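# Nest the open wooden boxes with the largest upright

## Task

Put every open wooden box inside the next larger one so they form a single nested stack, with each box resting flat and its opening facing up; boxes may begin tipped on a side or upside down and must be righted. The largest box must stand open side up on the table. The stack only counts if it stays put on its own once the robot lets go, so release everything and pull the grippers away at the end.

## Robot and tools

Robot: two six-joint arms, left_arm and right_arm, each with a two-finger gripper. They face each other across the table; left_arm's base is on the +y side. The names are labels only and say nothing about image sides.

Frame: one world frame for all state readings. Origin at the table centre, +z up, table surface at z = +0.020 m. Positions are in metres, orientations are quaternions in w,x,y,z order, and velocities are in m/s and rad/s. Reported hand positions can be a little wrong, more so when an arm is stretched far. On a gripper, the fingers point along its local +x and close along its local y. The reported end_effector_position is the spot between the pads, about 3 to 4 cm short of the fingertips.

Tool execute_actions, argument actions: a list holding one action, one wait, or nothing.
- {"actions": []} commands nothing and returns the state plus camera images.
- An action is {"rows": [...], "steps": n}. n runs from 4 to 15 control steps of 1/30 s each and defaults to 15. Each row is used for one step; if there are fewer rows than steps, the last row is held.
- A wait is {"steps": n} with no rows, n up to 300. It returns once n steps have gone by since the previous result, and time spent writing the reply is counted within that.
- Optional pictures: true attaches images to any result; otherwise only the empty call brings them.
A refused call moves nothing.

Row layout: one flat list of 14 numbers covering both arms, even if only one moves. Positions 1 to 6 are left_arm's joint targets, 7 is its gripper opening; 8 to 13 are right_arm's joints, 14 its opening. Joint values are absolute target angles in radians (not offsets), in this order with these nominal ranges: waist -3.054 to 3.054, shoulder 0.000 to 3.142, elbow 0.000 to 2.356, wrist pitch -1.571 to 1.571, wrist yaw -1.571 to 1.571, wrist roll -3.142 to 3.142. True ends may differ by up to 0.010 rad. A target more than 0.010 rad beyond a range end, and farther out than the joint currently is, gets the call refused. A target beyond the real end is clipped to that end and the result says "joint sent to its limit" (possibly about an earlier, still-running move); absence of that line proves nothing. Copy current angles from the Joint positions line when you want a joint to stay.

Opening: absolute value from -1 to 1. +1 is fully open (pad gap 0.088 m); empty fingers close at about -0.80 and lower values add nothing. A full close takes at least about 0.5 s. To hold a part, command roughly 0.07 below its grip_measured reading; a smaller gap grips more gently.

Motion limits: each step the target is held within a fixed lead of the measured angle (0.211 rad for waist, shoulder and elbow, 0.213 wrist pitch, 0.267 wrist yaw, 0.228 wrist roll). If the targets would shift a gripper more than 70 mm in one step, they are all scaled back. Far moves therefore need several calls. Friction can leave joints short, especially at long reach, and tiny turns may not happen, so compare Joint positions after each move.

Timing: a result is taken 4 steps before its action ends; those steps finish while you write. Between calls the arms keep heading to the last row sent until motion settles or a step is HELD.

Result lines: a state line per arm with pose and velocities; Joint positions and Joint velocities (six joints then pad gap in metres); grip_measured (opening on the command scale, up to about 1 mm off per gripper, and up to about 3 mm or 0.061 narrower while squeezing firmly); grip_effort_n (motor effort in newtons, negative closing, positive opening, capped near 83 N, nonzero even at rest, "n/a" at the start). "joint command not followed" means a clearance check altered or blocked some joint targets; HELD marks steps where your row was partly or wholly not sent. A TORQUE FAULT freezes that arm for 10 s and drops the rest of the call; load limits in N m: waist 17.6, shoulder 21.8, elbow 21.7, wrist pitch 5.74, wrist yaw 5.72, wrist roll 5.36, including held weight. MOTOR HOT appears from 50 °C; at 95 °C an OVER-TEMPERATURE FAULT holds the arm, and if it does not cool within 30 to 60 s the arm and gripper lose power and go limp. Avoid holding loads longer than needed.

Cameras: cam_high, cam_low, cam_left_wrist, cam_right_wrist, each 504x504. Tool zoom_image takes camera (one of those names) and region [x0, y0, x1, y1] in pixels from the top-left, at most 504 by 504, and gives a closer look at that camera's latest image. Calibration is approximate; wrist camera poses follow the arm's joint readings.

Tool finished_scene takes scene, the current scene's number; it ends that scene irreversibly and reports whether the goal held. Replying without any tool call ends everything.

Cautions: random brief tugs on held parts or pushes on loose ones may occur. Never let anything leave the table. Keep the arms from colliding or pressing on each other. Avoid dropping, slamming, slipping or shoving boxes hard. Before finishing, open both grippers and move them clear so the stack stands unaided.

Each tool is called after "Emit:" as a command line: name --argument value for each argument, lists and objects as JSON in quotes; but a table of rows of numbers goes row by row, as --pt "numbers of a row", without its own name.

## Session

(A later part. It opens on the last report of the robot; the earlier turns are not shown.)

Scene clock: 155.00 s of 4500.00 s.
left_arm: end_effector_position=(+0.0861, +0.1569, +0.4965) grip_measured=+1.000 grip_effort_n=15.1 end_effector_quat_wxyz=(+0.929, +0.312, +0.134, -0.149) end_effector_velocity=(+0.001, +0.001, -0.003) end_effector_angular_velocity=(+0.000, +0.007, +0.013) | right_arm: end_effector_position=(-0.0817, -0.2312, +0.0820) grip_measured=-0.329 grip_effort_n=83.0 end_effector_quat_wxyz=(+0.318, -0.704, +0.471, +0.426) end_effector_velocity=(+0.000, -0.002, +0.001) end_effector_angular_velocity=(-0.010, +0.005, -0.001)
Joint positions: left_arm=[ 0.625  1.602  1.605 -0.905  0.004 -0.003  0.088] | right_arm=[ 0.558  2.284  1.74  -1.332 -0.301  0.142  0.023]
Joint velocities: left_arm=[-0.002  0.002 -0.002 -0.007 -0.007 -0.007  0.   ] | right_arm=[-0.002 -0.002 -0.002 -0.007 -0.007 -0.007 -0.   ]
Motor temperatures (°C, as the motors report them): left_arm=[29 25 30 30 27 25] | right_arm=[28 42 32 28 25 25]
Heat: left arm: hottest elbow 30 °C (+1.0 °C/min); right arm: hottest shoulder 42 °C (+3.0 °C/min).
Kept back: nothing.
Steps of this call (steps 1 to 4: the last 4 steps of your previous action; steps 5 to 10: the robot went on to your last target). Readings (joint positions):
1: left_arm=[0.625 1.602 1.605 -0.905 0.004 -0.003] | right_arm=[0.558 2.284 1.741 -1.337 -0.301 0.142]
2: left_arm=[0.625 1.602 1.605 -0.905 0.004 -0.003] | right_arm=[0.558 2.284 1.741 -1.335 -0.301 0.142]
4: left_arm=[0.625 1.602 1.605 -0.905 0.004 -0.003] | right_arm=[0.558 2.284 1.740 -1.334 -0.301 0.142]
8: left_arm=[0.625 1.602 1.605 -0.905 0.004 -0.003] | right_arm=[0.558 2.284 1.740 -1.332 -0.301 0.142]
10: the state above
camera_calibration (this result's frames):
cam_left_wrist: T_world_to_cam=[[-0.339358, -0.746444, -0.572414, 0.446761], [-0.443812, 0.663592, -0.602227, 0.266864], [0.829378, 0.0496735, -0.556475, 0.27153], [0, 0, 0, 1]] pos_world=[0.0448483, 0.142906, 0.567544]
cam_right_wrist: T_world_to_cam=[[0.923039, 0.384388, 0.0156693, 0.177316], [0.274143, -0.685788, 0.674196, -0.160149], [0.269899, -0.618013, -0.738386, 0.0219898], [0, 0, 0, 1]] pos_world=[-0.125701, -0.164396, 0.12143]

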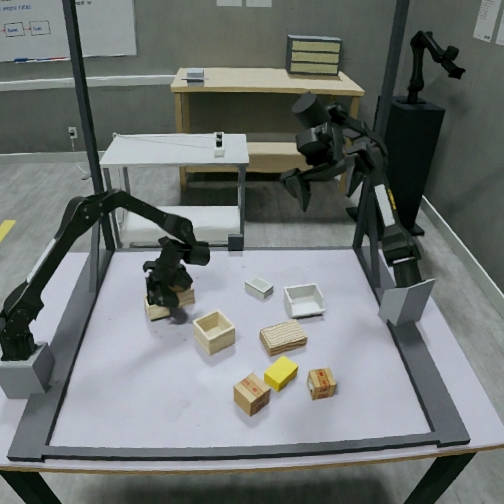

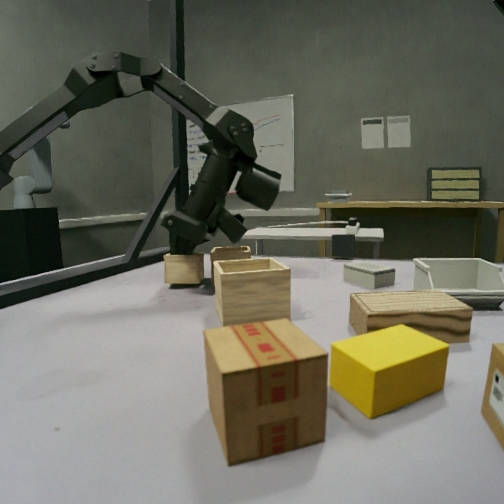

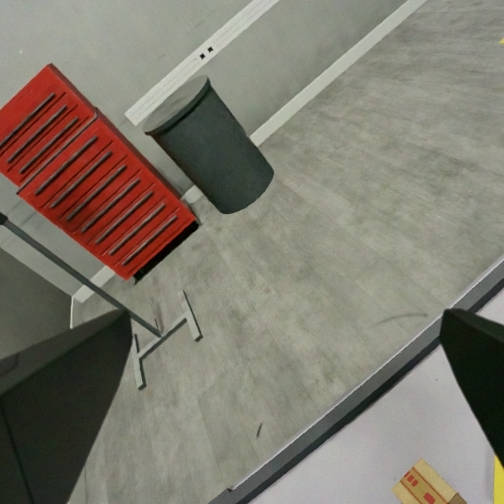

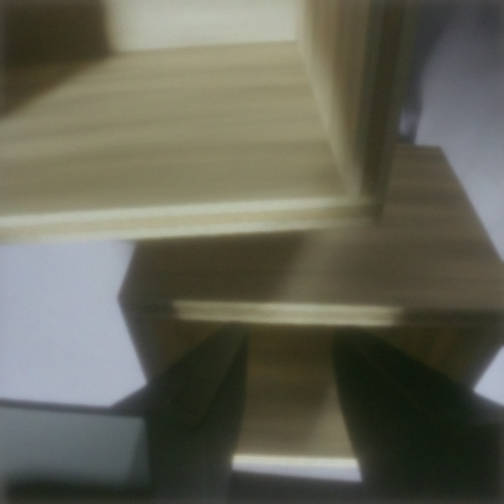

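Emit:
execute_actions --actions '[{"rows":[[0.628,1.6,1.6,-0.905,0,0,1,0.56,2.308,1.74,-1.32,-0.297,0.143,0.2]],"steps":12}]'

Emit:
execute_actions --actions '[{"rows":[[0.628,1.6,1.6,-0.905,0,0,1,0.56,2.3,1.74,-1.32,-0.297,0.143,-0.8]],"steps":15}]'

Emit:
execute_actions --actions '[{"rows":[[0.628,1.6,1.6,-0.905,0,0,1,0.56,2.15,1.6,-1.25,-0.297,0.143,-0.8]],"steps":15}]'

Emit:
execute_actions --actions '[{"rows":[[0.628,1.6,1.6,-0.905,0,0,1,0.56,2.1,1.5,-0.9,-0.297,0.143,-0.8]],"steps":15}]'

Emit:
execute_actions --actions '[{"steps":10}]' --pictures true

Scene clock: 155.50 s of 4500.00 s.
left_arm: end_effector_position=(+0.0861, +0.1569, +0.4965) grip_measured=+1.000 grip_effort_n=15.6 end_effector_quat_wxyz=(+0.929, +0.312, +0.134, -0.149) end_effector_velocity=(-0.001, -0.002, -0.000) end_effector_angular_velocity=(-0.004, -0.007, -0.001) | right_arm: end_effector_position=(-0.0814, -0.2302, +0.0786) grip_measured=-0.329 grip_effort_n=83.0 end_effector_quat_wxyz=(+0.318, -0.704, +0.471, +0.427) end_effector_velocity=(+0.001, +0.002, -0.009) end_effector_angular_velocity=(-0.006, +0.007, +0.000)
Joint positions: left_arm=[ 0.625  1.602  1.605 -0.905  0.004 -0.003  0.088] | right_arm=[ 0.558  2.292  1.74  -1.323 -0.301  0.142  0.023]
Joint velocities: left_arm=[-0.007 -0.002 -0.002  0.007 -0.007 -0.007  0.   ] | right_arm=[-0.002  0.022 -0.002  0.022 -0.007 -0.007  0.   ]
Motor temperatures (°C, as the motors report them): left_arm=[29 25 30 30 27 25] | right_arm=[28 42 32 28 25 25]
Heat: left arm: hottest elbow 30 °C (+1.0 °C/min); right arm: hottest shoulder 42 °C (+3.0 °C/min).
Steps of this call (steps 1 to 7: the robot went on to your last target; steps 8 to 15: the first 8 steps of this action). Readings (joint positions):
8: left_arm=[0.625 1.602 1.605 -0.905 0.004 -0.003] | right_arm=[0.558 2.284 1.740 -1.331 -0.301 0.142]
9: left_arm=[0.625 1.602 1.605 -0.905 0.004 -0.003] | right_arm=[0.558 2.284 1.740 -1.329 -0.301 0.142]
11: left_arm=[0.625 1.602 1.605 -0.905 0.004 -0.003] | right_arm=[0.558 2.286 1.740 -1.325 -0.301 0.142]
15: the state above

Scene clock: 156.00 s of 4500.00 s.
left_arm: end_effector_position=(+0.0861, +0.1569, +0.4965) grip_measured=+1.000 grip_effort_n=15.6 end_effector_quat_wxyz=(+0.929, +0.312, +0.134, -0.149) end_effector_velocity=(+0.002, +0.003, -0.001) end_effector_angular_velocity=(-0.024, +0.003, +0.034) | right_arm: end_effector_position=(-0.0813, -0.2301, +0.0781) grip_measured=-0.753 grip_effort_n=-15.1 end_effector_quat_wxyz=(+0.318, -0.704, +0.471, +0.427) end_effector_velocity=(+0.003, -0.001, +0.000) end_effector_angular_velocity=(-0.012, +0.002, -0.007)
Joint positions: left_arm=[ 0.625  1.602  1.605 -0.905  0.004 -0.003  0.088] | right_arm=[ 0.558  2.293  1.74  -1.322 -0.301  0.142  0.002]
Joint velocities: left_arm=[-0.002  0.002 -0.002 -0.007 -0.022 -0.037  0.   ] | right_arm=[-0.007  0.002 -0.002 -0.007 -0.007 -0.007 -0.018]
Motor temperatures (°C, as the motors report them): left_arm=[29 25 30 30 27 25] | right_arm=[28 42 32 28 25 25]
Heat: left arm: hottest elbow 30 °C (+1.0 °C/min); right arm: hottest shoulder 42 °C (+2.0 °C/min).
Steps of this call (steps 1 to 4: the last 4 steps of your previous action; steps 5 to 15: the first 11 steps of this action). Readings (joint positions):
5: left_arm=[0.625 1.602 1.605 -0.905 0.004 -0.003] | right_arm=[0.558 2.293 1.740 -1.322 -0.301 0.142]
6: left_arm=[0.625 1.602 1.605 -0.905 0.004 -0.003] | right_arm=[0.558 2.293 1.740 -1.322 -0.301 0.142]
8: left_arm=[0.625 1.602 1.605 -0.905 0.004 -0.003] | right_arm=[0.558 2.293 1.740 -1.322 -0.301 0.142]
12: left_arm=[0.625 1.602 1.605 -0.905 0.004 -0.003] | right_arm=[0.558 2.293 1.740 -1.322 -0.301 0.142]
15: the state above

Scene clock: 156.50 s of 4500.00 s.
left_arm: end_effector_position=(+0.0861, +0.1569, +0.4965) grip_measured=+1.000 grip_effort_n=15.6 end_effector_quat_wxyz=(+0.929, +0.312, +0.134, -0.149) end_effector_velocity=(-0.002, +0.003, -0.002) end_effector_angular_velocity=(-0.017, +0.021, +0.013) | right_arm: end_effector_position=(-0.0814, -0.2391, +0.0989) grip_measured=-0.795 grip_effort_n=-22.1 end_effector_quat_wxyz=(+0.325, -0.689, +0.457, +0.460) end_effector_velocity=(+0.010, -0.013, -0.011) end_effector_angular_velocity=(-0.047, -0.006, -0.015)
Joint positions: left_arm=[ 0.625  1.602  1.605 -0.905  0.004 -0.003  0.088] | right_arm=[ 0.558  2.16   1.62  -1.256 -0.301  0.142  0.   ]
Joint velocities: left_arm=[ 0.002 -0.002  0.002 -0.022  0.007 -0.022  0.   ] | right_arm=[-0.002 -0.002 -0.071  0.022 -0.022 -0.007 -0.   ]
Motor temperatures (°C, as the motors report them): left_arm=[29 25 30 30 27 25] | right_arm=[28 42 32 28 25 25]
Heat: left arm: hottest elbow 30 °C (+1.0 °C/min); right arm: hottest shoulder 42 °C (+2.0 °C/min).
Steps of this call (steps 1 to 4: the last 4 steps of your previous action; steps 5 to 15: the first 11 steps of this action). Readings (joint positions):
5: left_arm=[0.625 1.602 1.605 -0.905 0.004 -0.003] | right_arm=[0.558 2.281 1.727 -1.307 -0.301 0.142]
6: left_arm=[0.625 1.602 1.605 -0.905 0.004 -0.003] | right_arm=[0.558 2.261 1.697 -1.286 -0.301 0.142]
8: left_arm=[0.625 1.602 1.605 -0.905 0.004 -0.003] | right_arm=[0.558 2.218 1.652 -1.283 -0.301 0.142]
12: left_arm=[0.625 1.602 1.605 -0.905 0.004 -0.003] | right_arm=[0.558 2.168 1.628 -1.260 -0.301 0.142]
15: the state above

Scene clock: 157.00 s of 4500.00 s.
left_arm: end_effector_position=(+0.0861, +0.1569, +0.4965) grip_measured=+1.000 grip_effort_n=15.6 end_effector_quat_wxyz=(+0.929, +0.312, +0.134, -0.149) end_effector_velocity=(-0.001, +0.003, -0.004) end_effector_angular_velocity=(+0.004, +0.014, +0.018) | right_arm: end_effector_position=(-0.1015, -0.2035, +0.0815) grip_measured=-0.795 grip_effort_n=-24.0 end_effector_quat_wxyz=(+0.344, -0.627, +0.404, +0.570) end_effector_velocity=(-0.018, +0.025, +0.000) end_effector_angular_velocity=(+0.136, +0.108, +0.049)
Joint positions: left_arm=[ 0.625  1.602  1.605 -0.905  0.004 -0.003  0.088] | right_arm=[ 0.558  2.112  1.517 -0.924 -0.301  0.142  0.   ]
Joint velocities: left_arm=[-0.002 -0.002 -0.002 -0.022 -0.007 -0.007  0.   ] | right_arm=[-0.002 -0.032 -0.037  0.183 -0.007 -0.007 -0.   ]
Motor temperatures (°C, as the motors report them): left_arm=[29 25 30 30 27 25] | right_arm=[28 42 31 28 25 25]
Heat: left arm: hottest elbow 30 °C (+1.0 °C/min); right arm: hottest shoulder 42 °C (+2.0 °C/min).
Steps of this call (steps 1 to 4: the last 4 steps of your previous action; steps 5 to 15: the first 11 steps of this action). Readings (joint positions):
5: left_arm=[0.625 1.602 1.605 -0.905 0.004 -0.003] | right_arm=[0.558 2.154 1.600 -1.229 -0.301 0.142]
6: left_arm=[0.625 1.602 1.605 -0.905 0.004 -0.003] | right_arm=[0.558 2.142 1.575 -1.170 -0.301 0.142]
8: left_arm=[0.625 1.602 1.605 -0.905 0.004 -0.003] | right_arm=[0.558 2.127 1.544 -1.077 -0.301 0.142]
12: left_arm=[0.625 1.602 1.605 -0.905 0.004 -0.003] | right_arm=[0.558 2.117 1.523 -0.954 -0.301 0.142]
15: the state above

Scene clock: 157.33 s of 4500.00 s.
left_arm: end_effector_position=(+0.0861, +0.1569, +0.4965) grip_measured=+1.000 grip_effort_n=15.6 end_effector_quat_wxyz=(+0.929, +0.312, +0.134, -0.149) end_effector_velocity=(-0.002, +0.003, -0.002) end_effector_angular_velocity=(+0.002, +0.010, +0.016) | right_arm: end_effector_position=(-0.1030, -0.2012, +0.0809) grip_measured=-0.795 grip_effort_n=-23.5 end_effector_quat_wxyz=(+0.345, -0.623, +0.401, +0.577) end_effector_velocity=(+0.000, -0.000, -0.000) end_effector_angular_velocity=(-0.002, +0.008, +0.005)
Joint positions: left_arm=[ 0.625  1.602  1.605 -0.905  0.004 -0.003  0.088] | right_arm=[ 0.558  2.109  1.512 -0.905 -0.301  0.142  0.   ]
Joint velocities: left_arm=[-0.002 -0.002  0.002 -0.022 -0.007 -0.007  0.   ] | right_arm=[-0.002 -0.002 -0.007  0.007 -0.007 -0.007 -0.   ]
Motor temperatures (°C, as the motors report them): left_arm=[29 25 30 30 27 25] | right_arm=[28 42 31 28 25 25]
Heat: left arm: hottest elbow 30 °C (+1.0 °C/min); right arm: hottest shoulder 42 °C (+2.0 °C/min).
Kept back: nothing.
Steps of this call (steps 1 to 4: the last 4 steps of your previous action; steps 5 to 10: the robot went on to your last target). Readings (joint positions):
1: left_arm=[0.625 1.602 1.605 -0.905 0.004 -0.003] | right_arm=[0.558 2.111 1.516 -0.919 -0.301 0.142]
2: left_arm=[0.625 1.602 1.605 -0.905 0.004 -0.003] | right_arm=[0.558 2.110 1.515 -0.915 -0.301 0.142]
4: left_arm=[0.625 1.602 1.605 -0.905 0.004 -0.003] | right_arm=[0.558 2.110 1.513 -0.910 -0.301 0.142]
8: left_arm=[0.625 1.602 1.605 -0.905 0.004 -0.003] | right_arm=[0.558 2.110 1.512 -0.905 -0.301 0.142]
10: the state above
camera_calibration (this result's frames):
cam_left_wrist: T_world_to_cam=[[-0.339358, -0.746444, -0.572414, 0.446761], [-0.443812, 0.663592, -0.602227, 0.266864], [0.829378, 0.0496735, -0.556475, 0.27153], [0, 0, 0, 1]] pos_world=[0.0448483, 0.142906, 0.567544]
cam_right_wrist: T_world_to_cam=[[0.878463, 0.475254, -0.0493552, 0.204365], [0.457482, -0.806781, 0.373919, -0.114172], [0.137888, -0.351053, -0.926147, 0.100821], [0, 0, 0, 1]] pos_world=[-0.141198, -0.153843, 0.146152]

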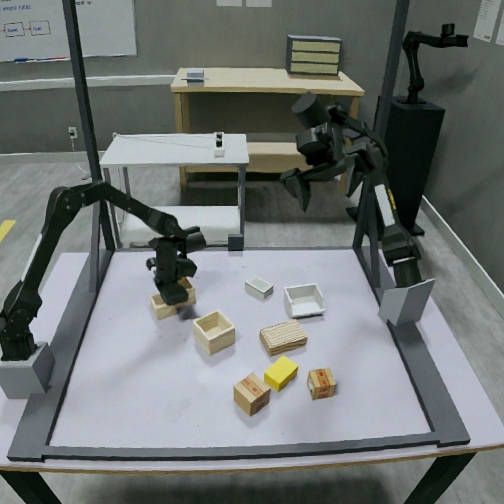

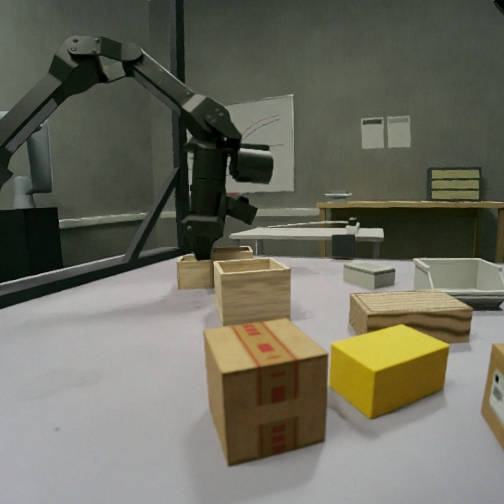

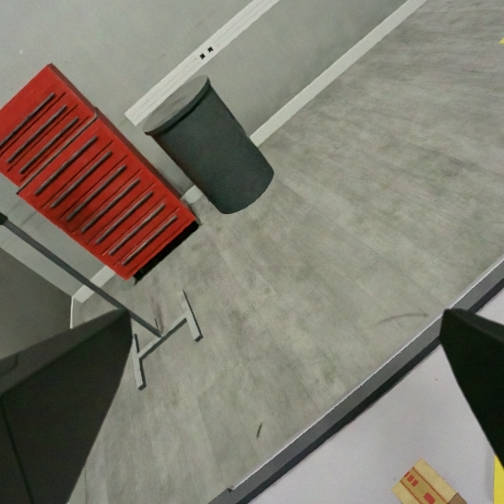

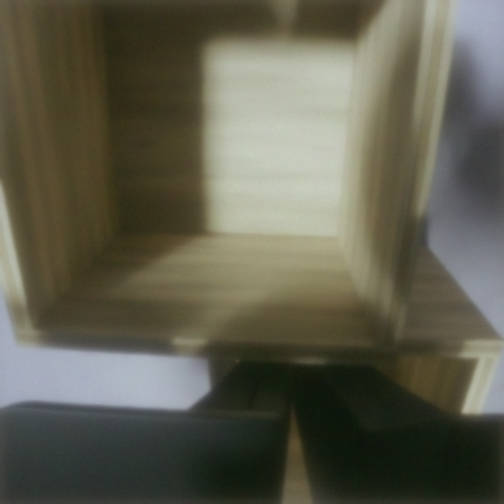

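Emit:
execute_actions --actions '[{"rows":[[0.628,1.6,1.6,-0.905,0,0,1,0.558,2.07,1.41,-0.83,-0.297,0.143,-0.8]],"steps":15}]'

Emit:
execute_actions --actions '[{"steps":10}]' --pictures true

Emit:
zoom_image --camera "cam_high" --region '[130,230,250,350]'

Scene clock: 157.93 s of 4500.00 s.
left_arm: end_effector_position=(+0.0861, +0.1569, +0.4965) grip_measured=+1.000 grip_effort_n=15.6 end_effector_quat_wxyz=(+0.929, +0.312, +0.134, -0.149) end_effector_velocity=(-0.001, -0.000, -0.003) end_effector_angular_velocity=(-0.004, +0.012, -0.001) | right_arm: end_effector_position=(-0.0942, -0.2095, +0.0723) grip_measured=-0.795 grip_effort_n=-24.4 end_effector_quat_wxyz=(+0.346, -0.621, +0.399, +0.579) end_effector_velocity=(-0.000, +0.000, +0.008) end_effector_angular_velocity=(+0.022, +0.009, +0.026)
Joint positions: left_arm=[ 0.625  1.602  1.605 -0.905  0.004 -0.003  0.088] | right_arm=[ 0.558  2.083  1.424 -0.836 -0.301  0.142  0.   ]
Joint velocities: left_arm=[-0.002 -0.002 -0.002 -0.007  0.007 -0.007  0.   ] | right_arm=[-0.002 -0.032 -0.017  0.007  0.007 -0.022 -0.   ]
Motor temperatures (°C, as the motors report them): left_arm=[29 25 30 30 27 25] | right_arm=[28 42 31 28 25 25]
Heat: left arm: hottest elbow 30 °C (+1.0 °C/min); right arm: hottest shoulder 42 °C (+2.0 °C/min).
Steps of this call (steps 1 to 7: the robot went on to your last target; steps 8 to 18: the first 11 steps of this action). Readings (joint positions):
8: left_arm=[0.625 1.602 1.605 -0.905 0.004 -0.003] | right_arm=[0.558 2.106 1.503 -0.892 -0.301 0.142]
9: left_arm=[0.625 1.602 1.605 -0.905 0.004 -0.003] | right_arm=[0.558 2.097 1.484 -0.871 -0.301 0.142]
11: left_arm=[0.625 1.602 1.605 -0.905 0.004 -0.003] | right_arm=[0.558 2.086 1.454 -0.859 -0.301 0.142]
15: left_arm=[0.625 1.602 1.605 -0.905 0.004 -0.003] | right_arm=[0.558 2.085 1.429 -0.841 -0.301 0.142]
18: the state above

Scene clock: 158.27 s of 4500.00 s.
left_arm: end_effector_position=(+0.0861, +0.1569, +0.4965) grip_measured=+1.000 grip_effort_n=15.6 end_effector_quat_wxyz=(+0.929, +0.312, +0.134, -0.149) end_effector_velocity=(+0.000, +0.002, -0.003) end_effector_angular_velocity=(+0.000, +0.007, +0.013) | right_arm: end_effector_position=(-0.0945, -0.2093, +0.0729) grip_measured=-0.795 grip_effort_n=-24.0 end_effector_quat_wxyz=(+0.346, -0.620, +0.398, +0.581) end_effector_velocity=(+0.000, -0.000, -0.000) end_effector_angular_velocity=(-0.001, +0.007, -0.010)
Joint positions: left_arm=[ 0.625  1.602  1.605 -0.905  0.004 -0.003  0.088] | right_arm=[ 0.558  2.08   1.422 -0.832 -0.301  0.142  0.   ]
Joint velocities: left_arm=[-0.002 -0.002 -0.007 -0.007 -0.007 -0.007  0.   ] | right_arm=[-0.002 -0.002 -0.007  0.007 -0.007  0.007 -0.   ]
Motor temperatures (°C, as the motors report them): left_arm=[29 25 30 30 27 25] | right_arm=[28 42 31 28 25 25]
Heat: left arm: hottest elbow 30 °C (+1.0 °C/min); right arm: hottest shoulder 42 °C (+2.0 °C/min).
Kept back: nothing.
Steps of this call (steps 1 to 4: the last 4 steps of your previous action; steps 5 to 10: the robot went on to your last target). Readings (joint positions):
1: left_arm=[0.625 1.602 1.605 -0.905 0.004 -0.003] | right_arm=[0.558 2.082 1.424 -0.834 -0.301 0.142]
2: left_arm=[0.625 1.602 1.605 -0.905 0.004 -0.003] | right_arm=[0.558 2.081 1.423 -0.834 -0.301 0.142]
4: left_arm=[0.625 1.602 1.605 -0.905 0.004 -0.003] | right_arm=[0.558 2.080 1.423 -0.833 -0.301 0.142]
8: left_arm=[0.625 1.602 1.605 -0.905 0.004 -0.003] | right_arm=[0.558 2.080 1.422 -0.832 -0.301 0.142]
10: the state above
camera_calibration (this result's frames):
cam_left_wrist: T_world_to_cam=[[-0.339358, -0.746444, -0.572414, 0.446761], [-0.443812, 0.663592, -0.602227, 0.266864], [0.829378, 0.0496735, -0.556475, 0.27153], [0, 0, 0, 1]] pos_world=[0.0448483, 0.142906, 0.567544]
cam_right_wrist: T_world_to_cam=[[0.876767, 0.478229, -0.0507603, 0.200967], [0.462196, -0.80877, 0.363683, -0.120851], [0.13287, -0.342326, -0.930139, 0.0909554], [0, 0, 0, 1]] pos_world=[-0.132429, -0.162713, 0.138754]

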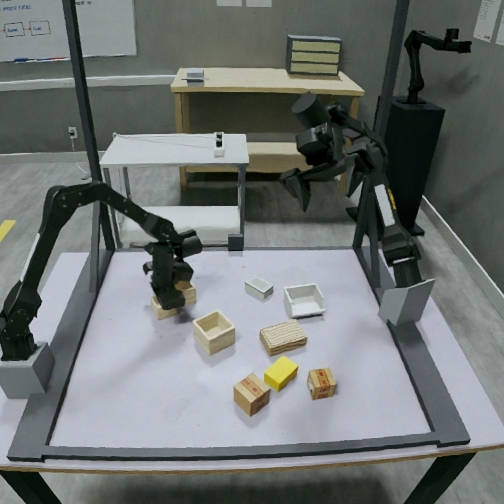

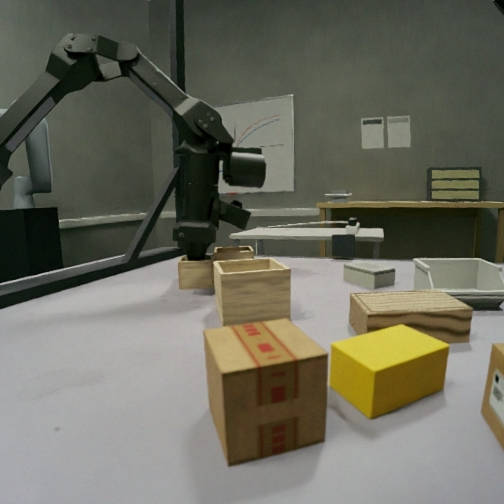

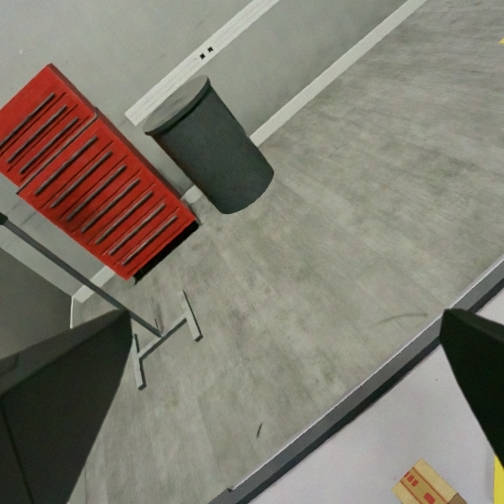

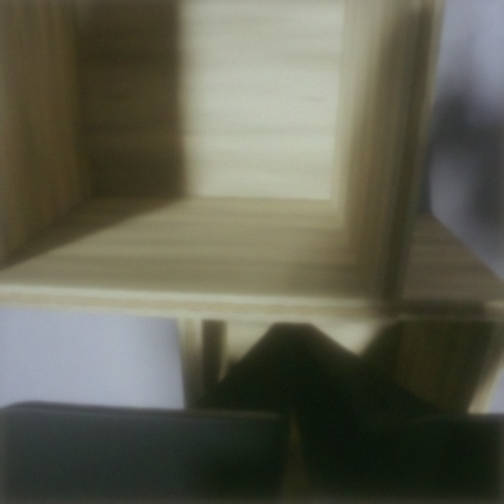

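Region (130, 230, 250, 350) of cam_high's 504x504 image, scaled by 4.200, with more detail than that image has.

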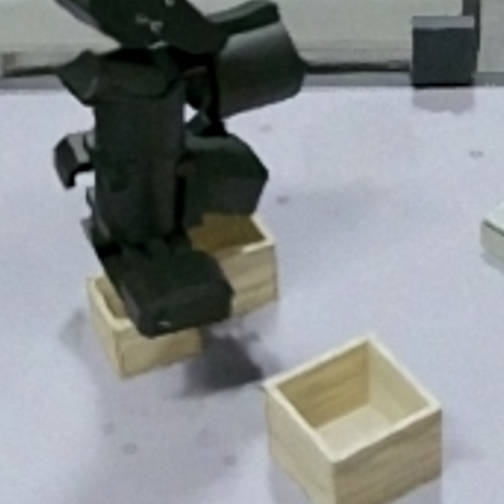

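Emit:
execute_actions --actions '[{"rows":[[0.628,1.6,1.6,-0.905,0,0,1,0.558,2.08,1.42,-0.832,-0.297,0.143,0.2]],"steps":15}]'

Emit:
execute_actions --actions '[{"rows":[[0.628,1.6,1.6,-0.905,0,0,1,0.558,1.95,1.52,-1.04,-0.297,0.143,0.2]],"steps":15}]'

Emit:
execute_actions --actions '[{"rows":[[0.628,1.6,1.6,-0.905,0,0,1,0.562,2.12,1.85,-1.2,-0.297,0.143,0.2]],"steps":15}]'

Emit:
execute_actions --actions '[{"steps":12}]' --pictures true

Emit:
zoom_image --camera "cam_high" --region '[130,230,250,350]'

Emit:
zoom_image --camera "cam_low" --region '[160,160,320,300]'

Scene clock: 158.83 s of 4500.00 s.
left_arm: end_effector_position=(+0.0861, +0.1569, +0.4965) grip_measured=+1.000 grip_effort_n=15.1 end_effector_quat_wxyz=(+0.929, +0.312, +0.134, -0.149) end_effector_velocity=(-0.002, +0.002, -0.005) end_effector_angular_velocity=(+0.002, +0.023, +0.007) | right_arm: end_effector_position=(-0.0945, -0.2093, +0.0729) grip_measured=-0.311 grip_effort_n=83.0 end_effector_quat_wxyz=(+0.346, -0.620, +0.398, +0.581) end_effector_velocity=(+0.000, -0.004, -0.000) end_effector_angular_velocity=(-0.021, +0.013, +0.015)
Joint positions: left_arm=[ 0.625  1.602  1.605 -0.905  0.004 -0.003  0.088] | right_arm=[ 0.558  2.08   1.422 -0.832 -0.301  0.142  0.024]
Joint velocities: left_arm=[-0.002 -0.002 -0.002 -0.022  0.007 -0.007  0.   ] | right_arm=[-0.002 -0.002 -0.007 -0.007 -0.022 -0.022  0.   ]
Motor temperatures (°C, as the motors report them): left_arm=[29 25 30 30 27 25] | right_arm=[28 43 31 27 25 25]
Heat: left arm: hottest elbow 30 °C (+1.0 °C/min); right arm: hottest shoulder 43 °C (+3.0 °C/min).
Steps of this call (steps 1 to 6: the robot went on to your last target; steps 7 to 17: the first 11 steps of this action). Readings (joint positions):
7: left_arm=[0.625 1.602 1.605 -0.905 0.004 -0.003] | right_arm=[0.558 2.080 1.422 -0.832 -0.301 0.142]
8: left_arm=[0.625 1.602 1.605 -0.905 0.004 -0.003] | right_arm=[0.558 2.080 1.422 -0.832 -0.301 0.142]
10: left_arm=[0.625 1.602 1.605 -0.905 0.004 -0.003] | right_arm=[0.558 2.080 1.422 -0.832 -0.301 0.142]
14: left_arm=[0.625 1.602 1.605 -0.905 0.004 -0.003] | right_arm=[0.558 2.080 1.422 -0.832 -0.301 0.142]
17: the state above

Scene clock: 159.33 s of 4500.00 s.
left_arm: end_effector_position=(+0.0861, +0.1569, +0.4965) grip_measured=+1.000 grip_effort_n=15.1 end_effector_quat_wxyz=(+0.929, +0.312, +0.134, -0.149) end_effector_velocity=(-0.001, +0.003, -0.004) end_effector_angular_velocity=(+0.017, +0.011, +0.013) | right_arm: end_effector_position=(-0.1111, -0.2161, +0.1408) grip_measured=-0.311 grip_effort_n=83.0 end_effector_quat_wxyz=(+0.348, -0.612, +0.391, +0.593) end_effector_velocity=(+0.018, -0.026, +0.002) end_effector_angular_velocity=(-0.106, -0.085, -0.040)
Joint positions: left_arm=[ 0.625  1.602  1.605 -0.905  0.004 -0.003  0.088] | right_arm=[ 0.558  1.949  1.518 -1.027 -0.299  0.142  0.024]
Joint velocities: left_arm=[-0.002 -0.002 -0.002 -0.022 -0.007  0.007  0.   ] | right_arm=[ 0.002 -0.007 -0.007 -0.139  0.007  0.007 -0.   ]
Motor temperatures (°C, as the motors report them): left_arm=[29 25 30 30 27 25] | right_arm=[28 43 31 27 25 25]
Heat: left arm: hottest elbow 30 °C (+1.0 °C/min); right arm: hottest shoulder 43 °C (+3.0 °C/min).
Steps of this call (steps 1 to 4: the last 4 steps of your previous action; steps 5 to 15: the first 11 steps of this action). Readings (joint positions):
5: left_arm=[0.625 1.602 1.605 -0.905 0.004 -0.003] | right_arm=[0.558 2.072 1.429 -0.851 -0.300 0.142]
6: left_arm=[0.625 1.602 1.605 -0.905 0.004 -0.003] | right_arm=[0.558 2.063 1.442 -0.907 -0.299 0.142]
8: left_arm=[0.625 1.602 1.605 -0.905 0.004 -0.003] | right_arm=[0.558 2.023 1.460 -0.973 -0.299 0.142]
12: left_arm=[0.625 1.602 1.605 -0.905 0.004 -0.003] | right_arm=[0.558 1.959 1.511 -1.012 -0.299 0.142]
15: the state above

Scene clock: 159.83 s of 4500.00 s.
left_arm: end_effector_position=(+0.0861, +0.1569, +0.4965) grip_measured=+1.000 grip_effort_n=15.1 end_effector_quat_wxyz=(+0.929, +0.312, +0.134, -0.149) end_effector_velocity=(+0.001, +0.002, +0.001) end_effector_angular_velocity=(-0.021, -0.003, +0.014) | right_arm: end_effector_position=(-0.1395, -0.1843, +0.1573) grip_measured=-0.311 grip_effort_n=83.0 end_effector_quat_wxyz=(+0.348, -0.612, +0.391, +0.593) end_effector_velocity=(-0.037, +0.029, +0.048) end_effector_angular_velocity=(+0.129, +0.102, +0.047)
Joint positions: left_arm=[ 0.625  1.602  1.605 -0.905  0.004 -0.003  0.088] | right_arm=[ 0.559  2.095  1.826 -1.189 -0.299  0.142  0.024]
Joint velocities: left_arm=[ 0.002 -0.002 -0.007  0.007 -0.007 -0.022  0.   ] | right_arm=[-0.002 -0.002  0.203 -0.037 -0.007 -0.007 -0.   ]
Motor temperatures (°C, as the motors report them): left_arm=[29 25 30 30 27 25] | right_arm=[28 43 31 27 25 25]
Heat: left arm: hottest elbow 30 °C (+1.0 °C/min); right arm: hottest shoulder 43 °C (+3.0 °C/min).
Steps of this call (steps 1 to 4: the last 4 steps of your previous action; steps 5 to 15: the first 11 steps of this action). Readings (joint positions):
5: left_arm=[0.625 1.602 1.605 -0.905 0.004 -0.003] | right_arm=[0.558 1.964 1.539 -1.066 -0.299 0.142]
6: left_arm=[0.625 1.602 1.605 -0.905 0.004 -0.003] | right_arm=[0.559 1.993 1.588 -1.112 -0.299 0.142]
8: left_arm=[0.625 1.602 1.605 -0.905 0.004 -0.003] | right_arm=[0.559 2.051 1.680 -1.137 -0.299 0.142]
12: left_arm=[0.625 1.602 1.605 -0.905 0.004 -0.003] | right_arm=[0.559 2.095 1.792 -1.179 -0.299 0.142]
15: the state above

Scene clock: 160.23 s of 4500.00 s.
left_arm: end_effector_position=(+0.0861, +0.1569, +0.4965) grip_measured=+1.000 grip_effort_n=15.6 end_effector_quat_wxyz=(+0.929, +0.312, +0.134, -0.149) end_effector_velocity=(+0.002, +0.003, -0.001) end_effector_angular_velocity=(-0.003, +0.006, +0.017) | right_arm: end_effector_position=(-0.1397, -0.1835, +0.1560) grip_measured=-0.311 grip_effort_n=83.0 end_effector_quat_wxyz=(+0.348, -0.614, +0.392, +0.590) end_effector_velocity=(-0.004, +0.006, +0.007) end_effector_angular_velocity=(+0.023, +0.026, +0.022)
Joint positions: left_arm=[ 0.625  1.602  1.605 -0.905  0.004 -0.003  0.088] | right_arm=[ 0.559  2.106  1.838 -1.198 -0.299  0.142  0.024]
Joint velocities: left_arm=[ 0.002  0.002 -0.002 -0.007 -0.007 -0.007  0.   ] | right_arm=[-0.007 -0.007  0.017  0.007 -0.007 -0.022 -0.   ]
Motor temperatures (°C, as the motors report them): left_arm=[29 25 30 30 27 25] | right_arm=[28 43 31 27 25 25]
Heat: left arm: hottest elbow 30 °C (+1.0 °C/min); right arm: hottest shoulder 43 °C (+3.0 °C/min).
Kept back: nothing.
Steps of this call (steps 1 to 4: the last 4 steps of your previous action; steps 5 to 12: the robot went on to your last target). Readings (joint positions):
1: left_arm=[0.625 1.602 1.605 -0.905 0.004 -0.003] | right_arm=[0.559 2.096 1.832 -1.190 -0.299 0.142]
2: left_arm=[0.625 1.602 1.605 -0.905 0.004 -0.003] | right_arm=[0.559 2.096 1.835 -1.193 -0.299 0.142]
4: left_arm=[0.625 1.602 1.605 -0.905 0.004 -0.003] | right_arm=[0.559 2.099 1.837 -1.195 -0.299 0.142]
8: left_arm=[0.625 1.602 1.605 -0.905 0.004 -0.003] | right_arm=[0.559 2.105 1.837 -1.197 -0.299 0.142]
12: the state above
camera_calibration (this result's frames):
cam_left_wrist: T_world_to_cam=[[-0.339358, -0.746444, -0.572414, 0.446761], [-0.443812, 0.663592, -0.602227, 0.266864], [0.829378, 0.0496735, -0.556475, 0.27153], [0, 0, 0, 1]] pos_world=[0.0448483, 0.142906, 0.567544]
cam_right_wrist: T_world_to_cam=[[0.872822, 0.485233, -0.0522551, 0.233421], [0.472291, -0.812823, 0.34097, -0.105096], [0.122976, -0.322286, -0.938621, 0.186728], [0, 0, 0, 1]] pos_world=[-0.177063, -0.138508, 0.223299]

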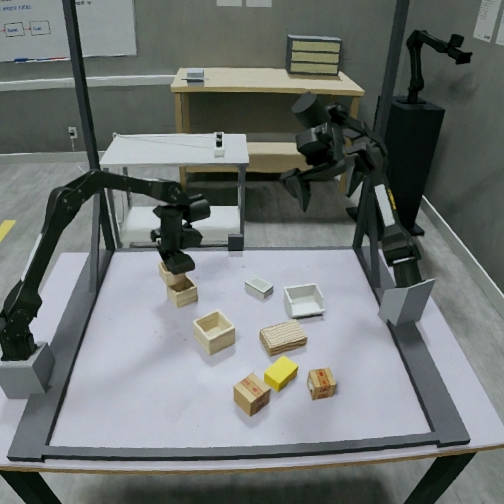

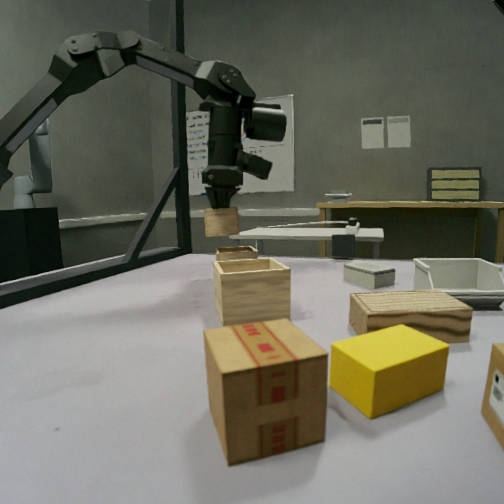

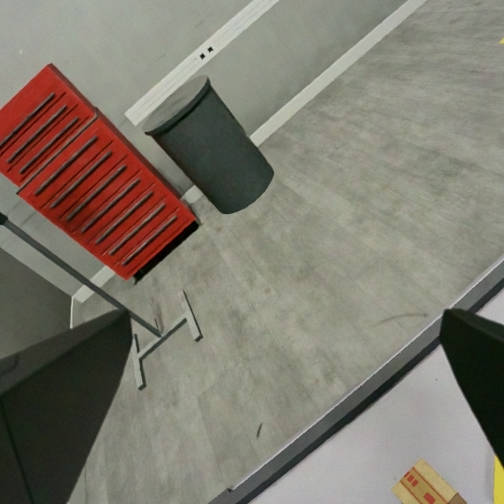

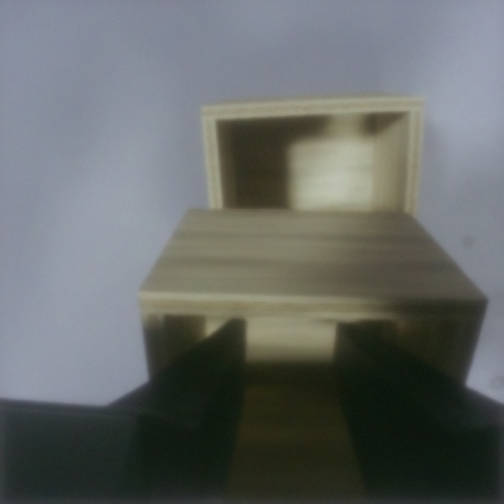

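Region (130, 230, 250, 350) of cam_high's 504x504 image, scaled by 4.200, with more detail than that image has.

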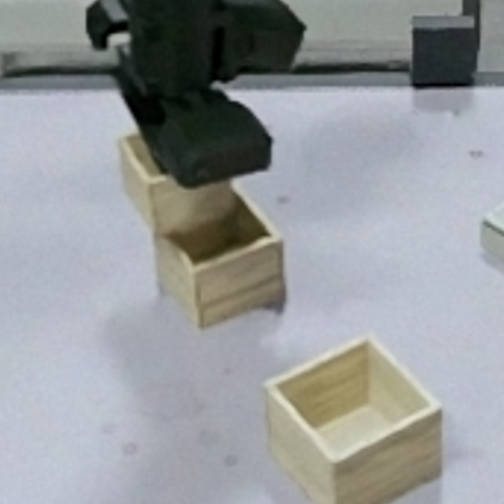

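Region (160, 160, 320, 300) of cam_low's 504x504 image, scaled by 3.150, with more detail than that image has; it fills the top 441 rows of this view, and the rest is white.

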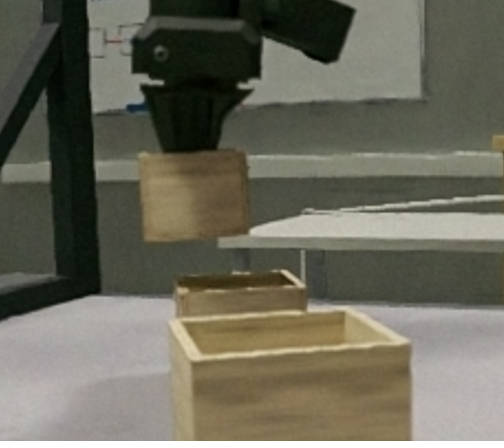

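Emit:
execute_actions --actions '[{"rows":[[0.628,1.6,1.6,-0.905,0,0,1,0.548,2.235,1.945,-1.19,-0.297,0.10,0.2]],"steps":15}]'

Emit:
execute_actions --actions '[{"steps":12}]' --pictures true

Emit:
zoom_image --camera "cam_high" --region '[130,230,250,350]'

Emit:
zoom_image --camera "cam_low" --region '[160,160,320,300]'

Scene clock: 160.83 s of 4500.00 s.
left_arm: end_effector_position=(+0.0861, +0.1569, +0.4965) grip_measured=+1.000 grip_effort_n=15.1 end_effector_quat_wxyz=(+0.929, +0.312, +0.134, -0.149) end_effector_velocity=(+0.001, +0.001, -0.003) end_effector_angular_velocity=(+0.014, +0.004, +0.008) | right_arm: end_effector_position=(-0.1408, -0.1636, +0.1304) grip_measured=-0.311 grip_effort_n=83.0 end_effector_quat_wxyz=(+0.339, -0.623, +0.388, +0.589) end_effector_velocity=(-0.013, +0.009, +0.013) end_effector_angular_velocity=(+0.029, +0.050, +0.046)
Joint positions: left_arm=[ 0.625  1.602  1.605 -0.905  0.004 -0.003  0.088] | right_arm=[ 0.55   2.221  1.925 -1.19  -0.299  0.105  0.024]
Joint velocities: left_arm=[-0.002  0.002 -0.002 -0.007 -0.007  0.007  0.   ] | right_arm=[-0.002  0.002  0.061 -0.007 -0.022 -0.037 -0.   ]
Motor temperatures (°C, as the motors report them): left_arm=[29 25 30 30 27 25] | right_arm=[28 43 32 27 25 25]
Heat: left arm: hottest elbow 30 °C (+1.0 °C/min); right arm: hottest shoulder 43 °C (+3.0 °C/min).
Steps of this call (steps 1 to 7: the robot went on to your last target; steps 8 to 18: the first 11 steps of this action). Readings (joint positions):
8: left_arm=[0.625 1.602 1.605 -0.905 0.004 -0.003] | right_arm=[0.559 2.117 1.848 -1.205 -0.299 0.137]
9: left_arm=[0.625 1.602 1.605 -0.905 0.004 -0.003] | right_arm=[0.558 2.135 1.873 -1.205 -0.299 0.129]
11: left_arm=[0.625 1.602 1.605 -0.905 0.004 -0.003] | right_arm=[0.556 2.173 1.911 -1.186 -0.299 0.117]
15: left_arm=[0.625 1.602 1.605 -0.905 0.004 -0.003] | right_arm=[0.551 2.213 1.921 -1.190 -0.299 0.107]
18: the state above

Scene clock: 161.23 s of 4500.00 s.
left_arm: end_effector_position=(+0.0861, +0.1569, +0.4965) grip_measured=+1.000 grip_effort_n=15.6 end_effector_quat_wxyz=(+0.929, +0.312, +0.134, -0.149) end_effector_velocity=(-0.002, +0.003, +0.001) end_effector_angular_velocity=(-0.020, +0.001, +0.016) | right_arm: end_effector_position=(-0.1428, -0.1618, +0.1327) grip_measured=-0.311 grip_effort_n=83.0 end_effector_quat_wxyz=(+0.338, -0.621, +0.385, +0.593) end_effector_velocity=(-0.001, -0.003, +0.000) end_effector_angular_velocity=(-0.011, +0.005, +0.037)
Joint positions: left_arm=[ 0.625  1.602  1.605 -0.905  0.004 -0.003  0.088] | right_arm=[ 0.55   2.221  1.935 -1.19  -0.299  0.102  0.024]
Joint velocities: left_arm=[ 0.002 -0.007 -0.002 -0.007 -0.007 -0.022  0.   ] | right_arm=[ 0.002 -0.002 -0.002 -0.007 -0.007 -0.037 -0.   ]
Motor temperatures (°C, as the motors report them): left_arm=[29 25 30 30 27 25] | right_arm=[28 43 32 27 25 25]
Heat: left arm: hottest elbow 30 °C (+1.0 °C/min); right arm: hottest shoulder 43 °C (+3.0 °C/min).
Kept back: nothing.
Steps of this call (steps 1 to 4: the last 4 steps of your previous action; steps 5 to 12: the robot went on to your last target). Readings (joint positions):
1: left_arm=[0.625 1.602 1.605 -0.905 0.004 -0.003] | right_arm=[0.550 2.221 1.927 -1.190 -0.299 0.104]
2: left_arm=[0.625 1.602 1.605 -0.905 0.004 -0.003] | right_arm=[0.550 2.221 1.930 -1.190 -0.299 0.103]
4: left_arm=[0.625 1.602 1.605 -0.905 0.004 -0.003] | right_arm=[0.550 2.221 1.934 -1.190 -0.299 0.103]
8: left_arm=[0.625 1.602 1.605 -0.905 0.004 -0.003] | right_arm=[0.550 2.221 1.935 -1.190 -0.299 0.103]
12: the state above
camera_calibration (this result's frames):
cam_left_wrist: T_world_to_cam=[[-0.339358, -0.746444, -0.572414, 0.446761], [-0.443812, 0.663592, -0.602227, 0.266864], [0.829378, 0.0496735, -0.556475, 0.27153], [0, 0, 0, 1]] pos_world=[0.0448483, 0.142906, 0.567544]
cam_right_wrist: T_world_to_cam=[[0.858878, 0.509475, -0.0525755, 0.226386], [0.494198, -0.797384, 0.346335, -0.073105], [0.134526, -0.323442, -0.936637, 0.173409], [0, 0, 0, 1]] pos_world=[-0.181638, -0.117543, 0.199642]

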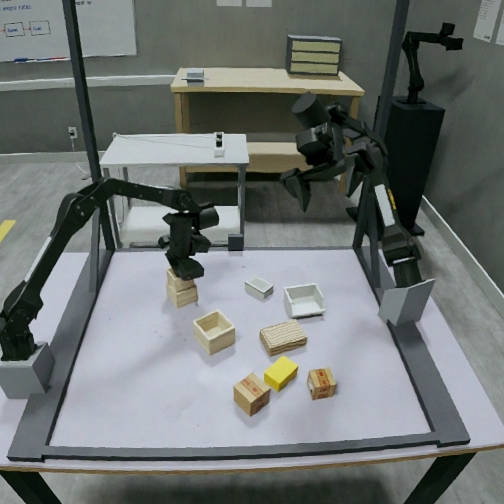

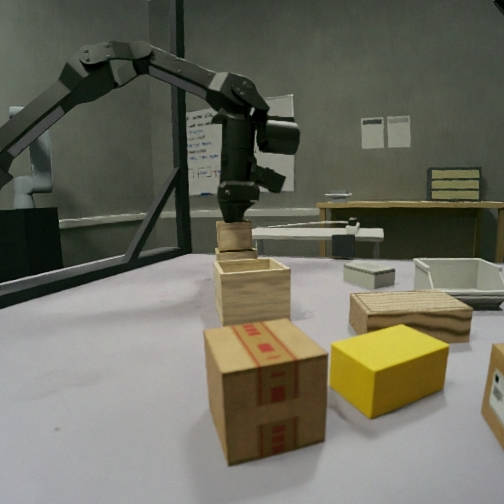

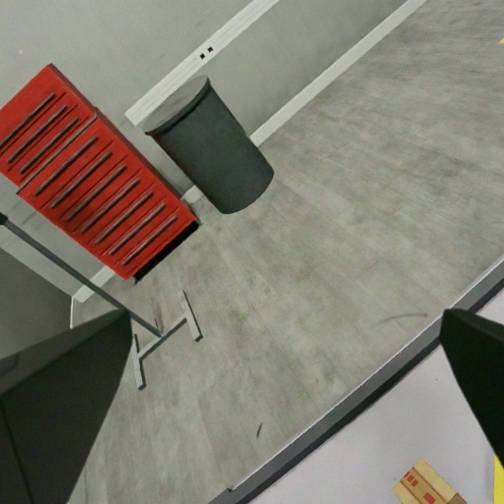

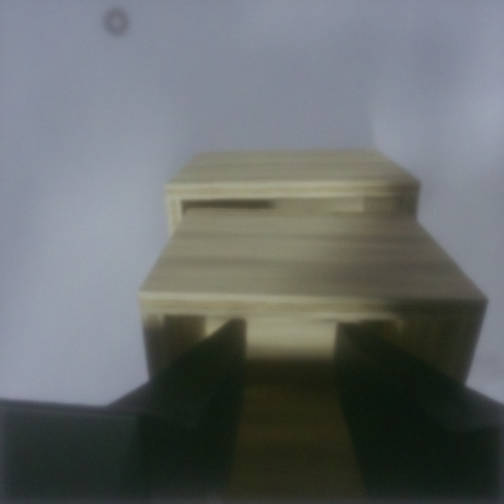

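Region (130, 230, 250, 350) of cam_high's 504x504 image, scaled by 4.200, with more detail than that image has.

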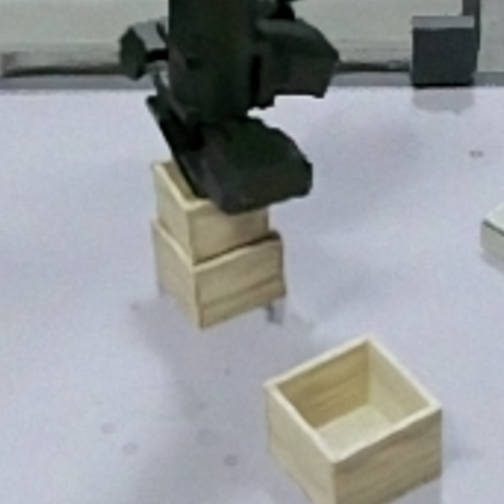

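Region (160, 160, 320, 300) of cam_low's 504x504 image, scaled by 3.150, with more detail than that image has; it fills the top 441 rows of this view, and the rest is white.

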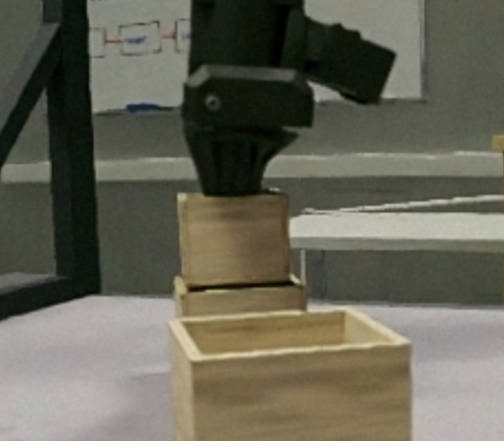

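Emit:
execute_actions --actions '[{"rows":[[0.628,1.6,1.6,-0.905,0,0,1,0.55,2.221,1.885,-1.155,-0.299,0.102,0.2]],"steps":15}]'

Emit:
execute_actions --actions '[{"steps":10}]' --pictures true

Emit:
zoom_image --camera "cam_high" --region '[130,230,250,350]'

Emit:
zoom_image --camera "cam_low" --region '[160,160,320,300]'

Scene clock: 161.90 s of 4500.00 s.
left_arm: end_effector_position=(+0.0861, +0.1569, +0.4965) grip_measured=+1.000 grip_effort_n=15.6 end_effector_quat_wxyz=(+0.929, +0.312, +0.134, -0.149) end_effector_velocity=(-0.001, +0.002, +0.001) end_effector_angular_velocity=(-0.014, -0.007, +0.024) | right_arm: end_effector_position=(-0.1393, -0.1630, +0.1243) grip_measured=-0.311 grip_effort_n=83.0 end_effector_quat_wxyz=(+0.338, -0.622, +0.386, +0.592) end_effector_velocity=(+0.003, +0.000, -0.002) end_effector_angular_velocity=(+0.003, -0.008, -0.010)
Joint positions: left_arm=[ 0.625  1.602  1.605 -0.905  0.004 -0.003  0.088] | right_arm=[ 0.55   2.221  1.9   -1.159 -0.299  0.102  0.024]
Joint velocities: left_arm=[-0.002 -0.002  0.002 -0.007 -0.022 -0.022  0.   ] | right_arm=[-0.002 -0.002 -0.012  0.007  0.007  0.007 -0.   ]
Motor temperatures (°C, as the motors report them): left_arm=[29 25 30 30 27 25] | right_arm=[28 43 32 27 25 25]
Heat: left arm: hottest elbow 30 °C (+1.0 °C/min); right arm: hottest shoulder 43 °C (+3.0 °C/min).
Steps of this call (steps 1 to 9: the robot went on to your last target; steps 10 to 20: the first 11 steps of this action). Readings (joint positions):
10: left_arm=[0.625 1.602 1.605 -0.905 0.004 -0.003] | right_arm=[0.550 2.221 1.933 -1.187 -0.299 0.102]
11: left_arm=[0.625 1.602 1.605 -0.905 0.004 -0.003] | right_arm=[0.550 2.221 1.928 -1.178 -0.299 0.102]
13: left_arm=[0.625 1.602 1.605 -0.905 0.004 -0.003] | right_arm=[0.550 2.221 1.918 -1.167 -0.299 0.102]
17: left_arm=[0.625 1.602 1.605 -0.905 0.004 -0.003] | right_arm=[0.550 2.221 1.902 -1.161 -0.299 0.102]
20: the state above

Scene clock: 162.23 s of 4500.00 s.
left_arm: end_effector_position=(+0.0861, +0.1569, +0.4965) grip_measured=+1.000 grip_effort_n=15.6 end_effector_quat_wxyz=(+0.929, +0.312, +0.134, -0.149) end_effector_velocity=(-0.003, -0.000, -0.001) end_effector_angular_velocity=(-0.000, +0.000, +0.004) | right_arm: end_effector_position=(-0.1391, -0.1631, +0.1238) grip_measured=-0.311 grip_effort_n=83.0 end_effector_quat_wxyz=(+0.338, -0.622, +0.386, +0.591) end_effector_velocity=(+0.000, +0.000, -0.000) end_effector_angular_velocity=(-0.002, +0.010, +0.034)
Joint positions: left_arm=[ 0.625  1.602  1.605 -0.905  0.004 -0.003  0.088] | right_arm=[ 0.55   2.221  1.898 -1.157 -0.299  0.102  0.024]
Joint velocities: left_arm=[-0.007 -0.007 -0.002 -0.007 -0.007 -0.007  0.   ] | right_arm=[-0.002 -0.002 -0.007  0.007 -0.007 -0.037 -0.   ]
Motor temperatures (°C, as the motors report them): left_arm=[29 25 30 30 27 25] | right_arm=[28 43 32 27 25 25]
Heat: left arm: hottest elbow 30 °C (+1.0 °C/min); right arm: hottest shoulder 43 °C (+3.0 °C/min).
Kept back: nothing.
Steps of this call (steps 1 to 4: the last 4 steps of your previous action; steps 5 to 10: the robot went on to your last target). Readings (joint positions):
1: left_arm=[0.625 1.602 1.605 -0.905 0.004 -0.003] | right_arm=[0.550 2.221 1.899 -1.158 -0.299 0.102]
2: left_arm=[0.625 1.602 1.605 -0.905 0.004 -0.003] | right_arm=[0.550 2.221 1.899 -1.158 -0.299 0.102]
4: left_arm=[0.625 1.602 1.605 -0.905 0.004 -0.003] | right_arm=[0.550 2.221 1.898 -1.157 -0.299 0.102]
8: left_arm=[0.625 1.602 1.605 -0.905 0.004 -0.003] | right_arm=[0.550 2.221 1.898 -1.157 -0.299 0.102]
10: the state above
camera_calibration (this result's frames):
cam_left_wrist: T_world_to_cam=[[-0.339358, -0.746444, -0.572414, 0.446761], [-0.443812, 0.663592, -0.602227, 0.266864], [0.829378, 0.0496735, -0.556475, 0.27153], [0, 0, 0, 1]] pos_world=[0.0448483, 0.142906, 0.567544]
cam_right_wrist: T_world_to_cam=[[0.859661, 0.508193, -0.0521841, 0.223224], [0.492232, -0.796637, 0.350823, -0.0735726], [0.136714, -0.327276, -0.934987, 0.16372], [0, 0, 0, 1]] pos_world=[-0.178065, -0.11847, 0.190536]

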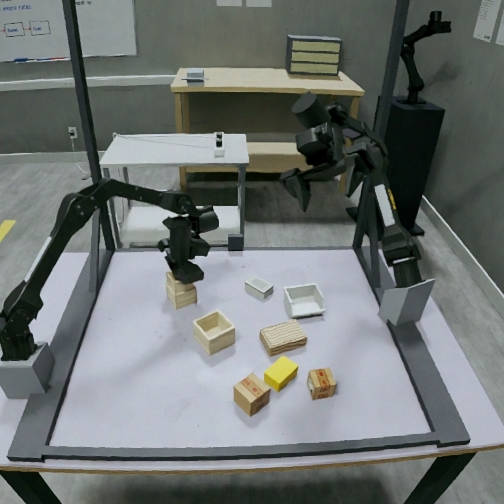

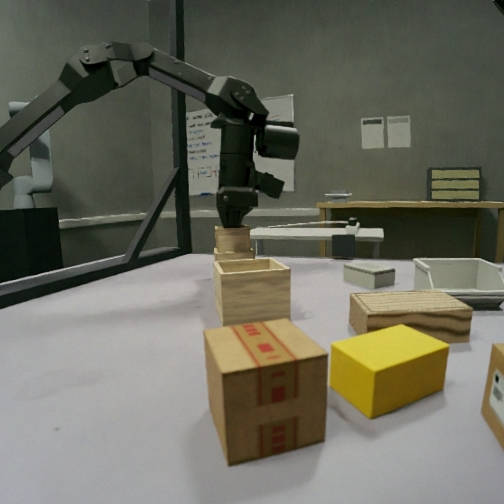

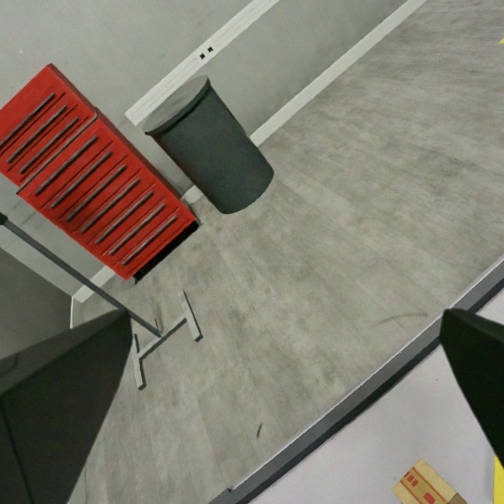

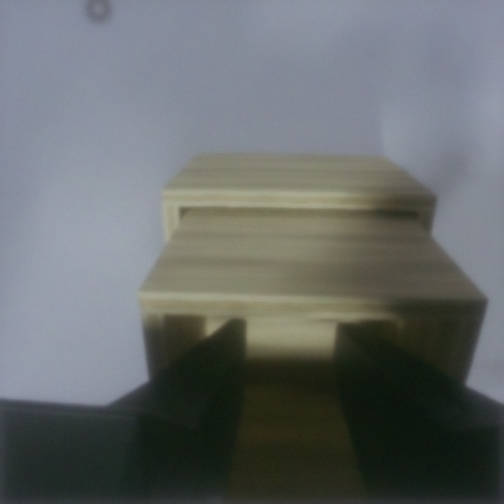

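Region (130, 230, 250, 350) of cam_high's 504x504 image, scaled by 4.200, with more detail than that image has.

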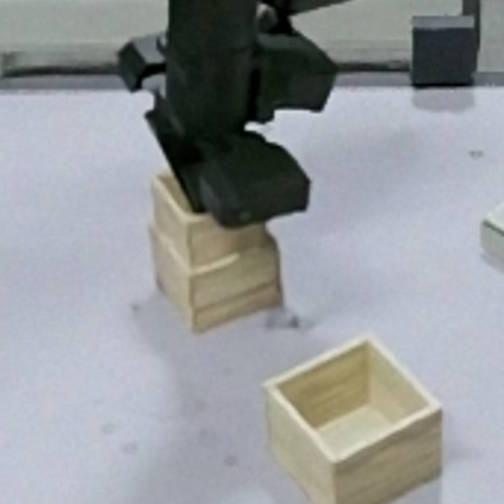

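Region (160, 160, 320, 300) of cam_low's 504x504 image, scaled by 3.150, with more detail than that image has; it fills the top 441 rows of this view, and the rest is white.

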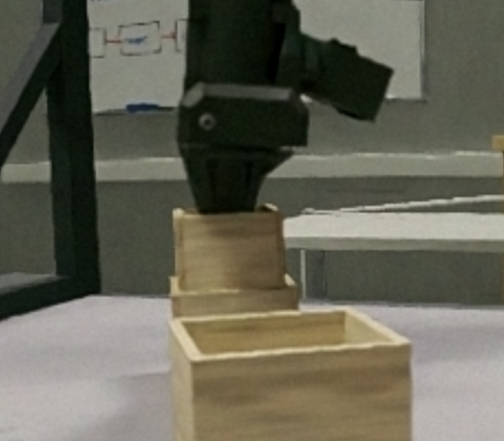

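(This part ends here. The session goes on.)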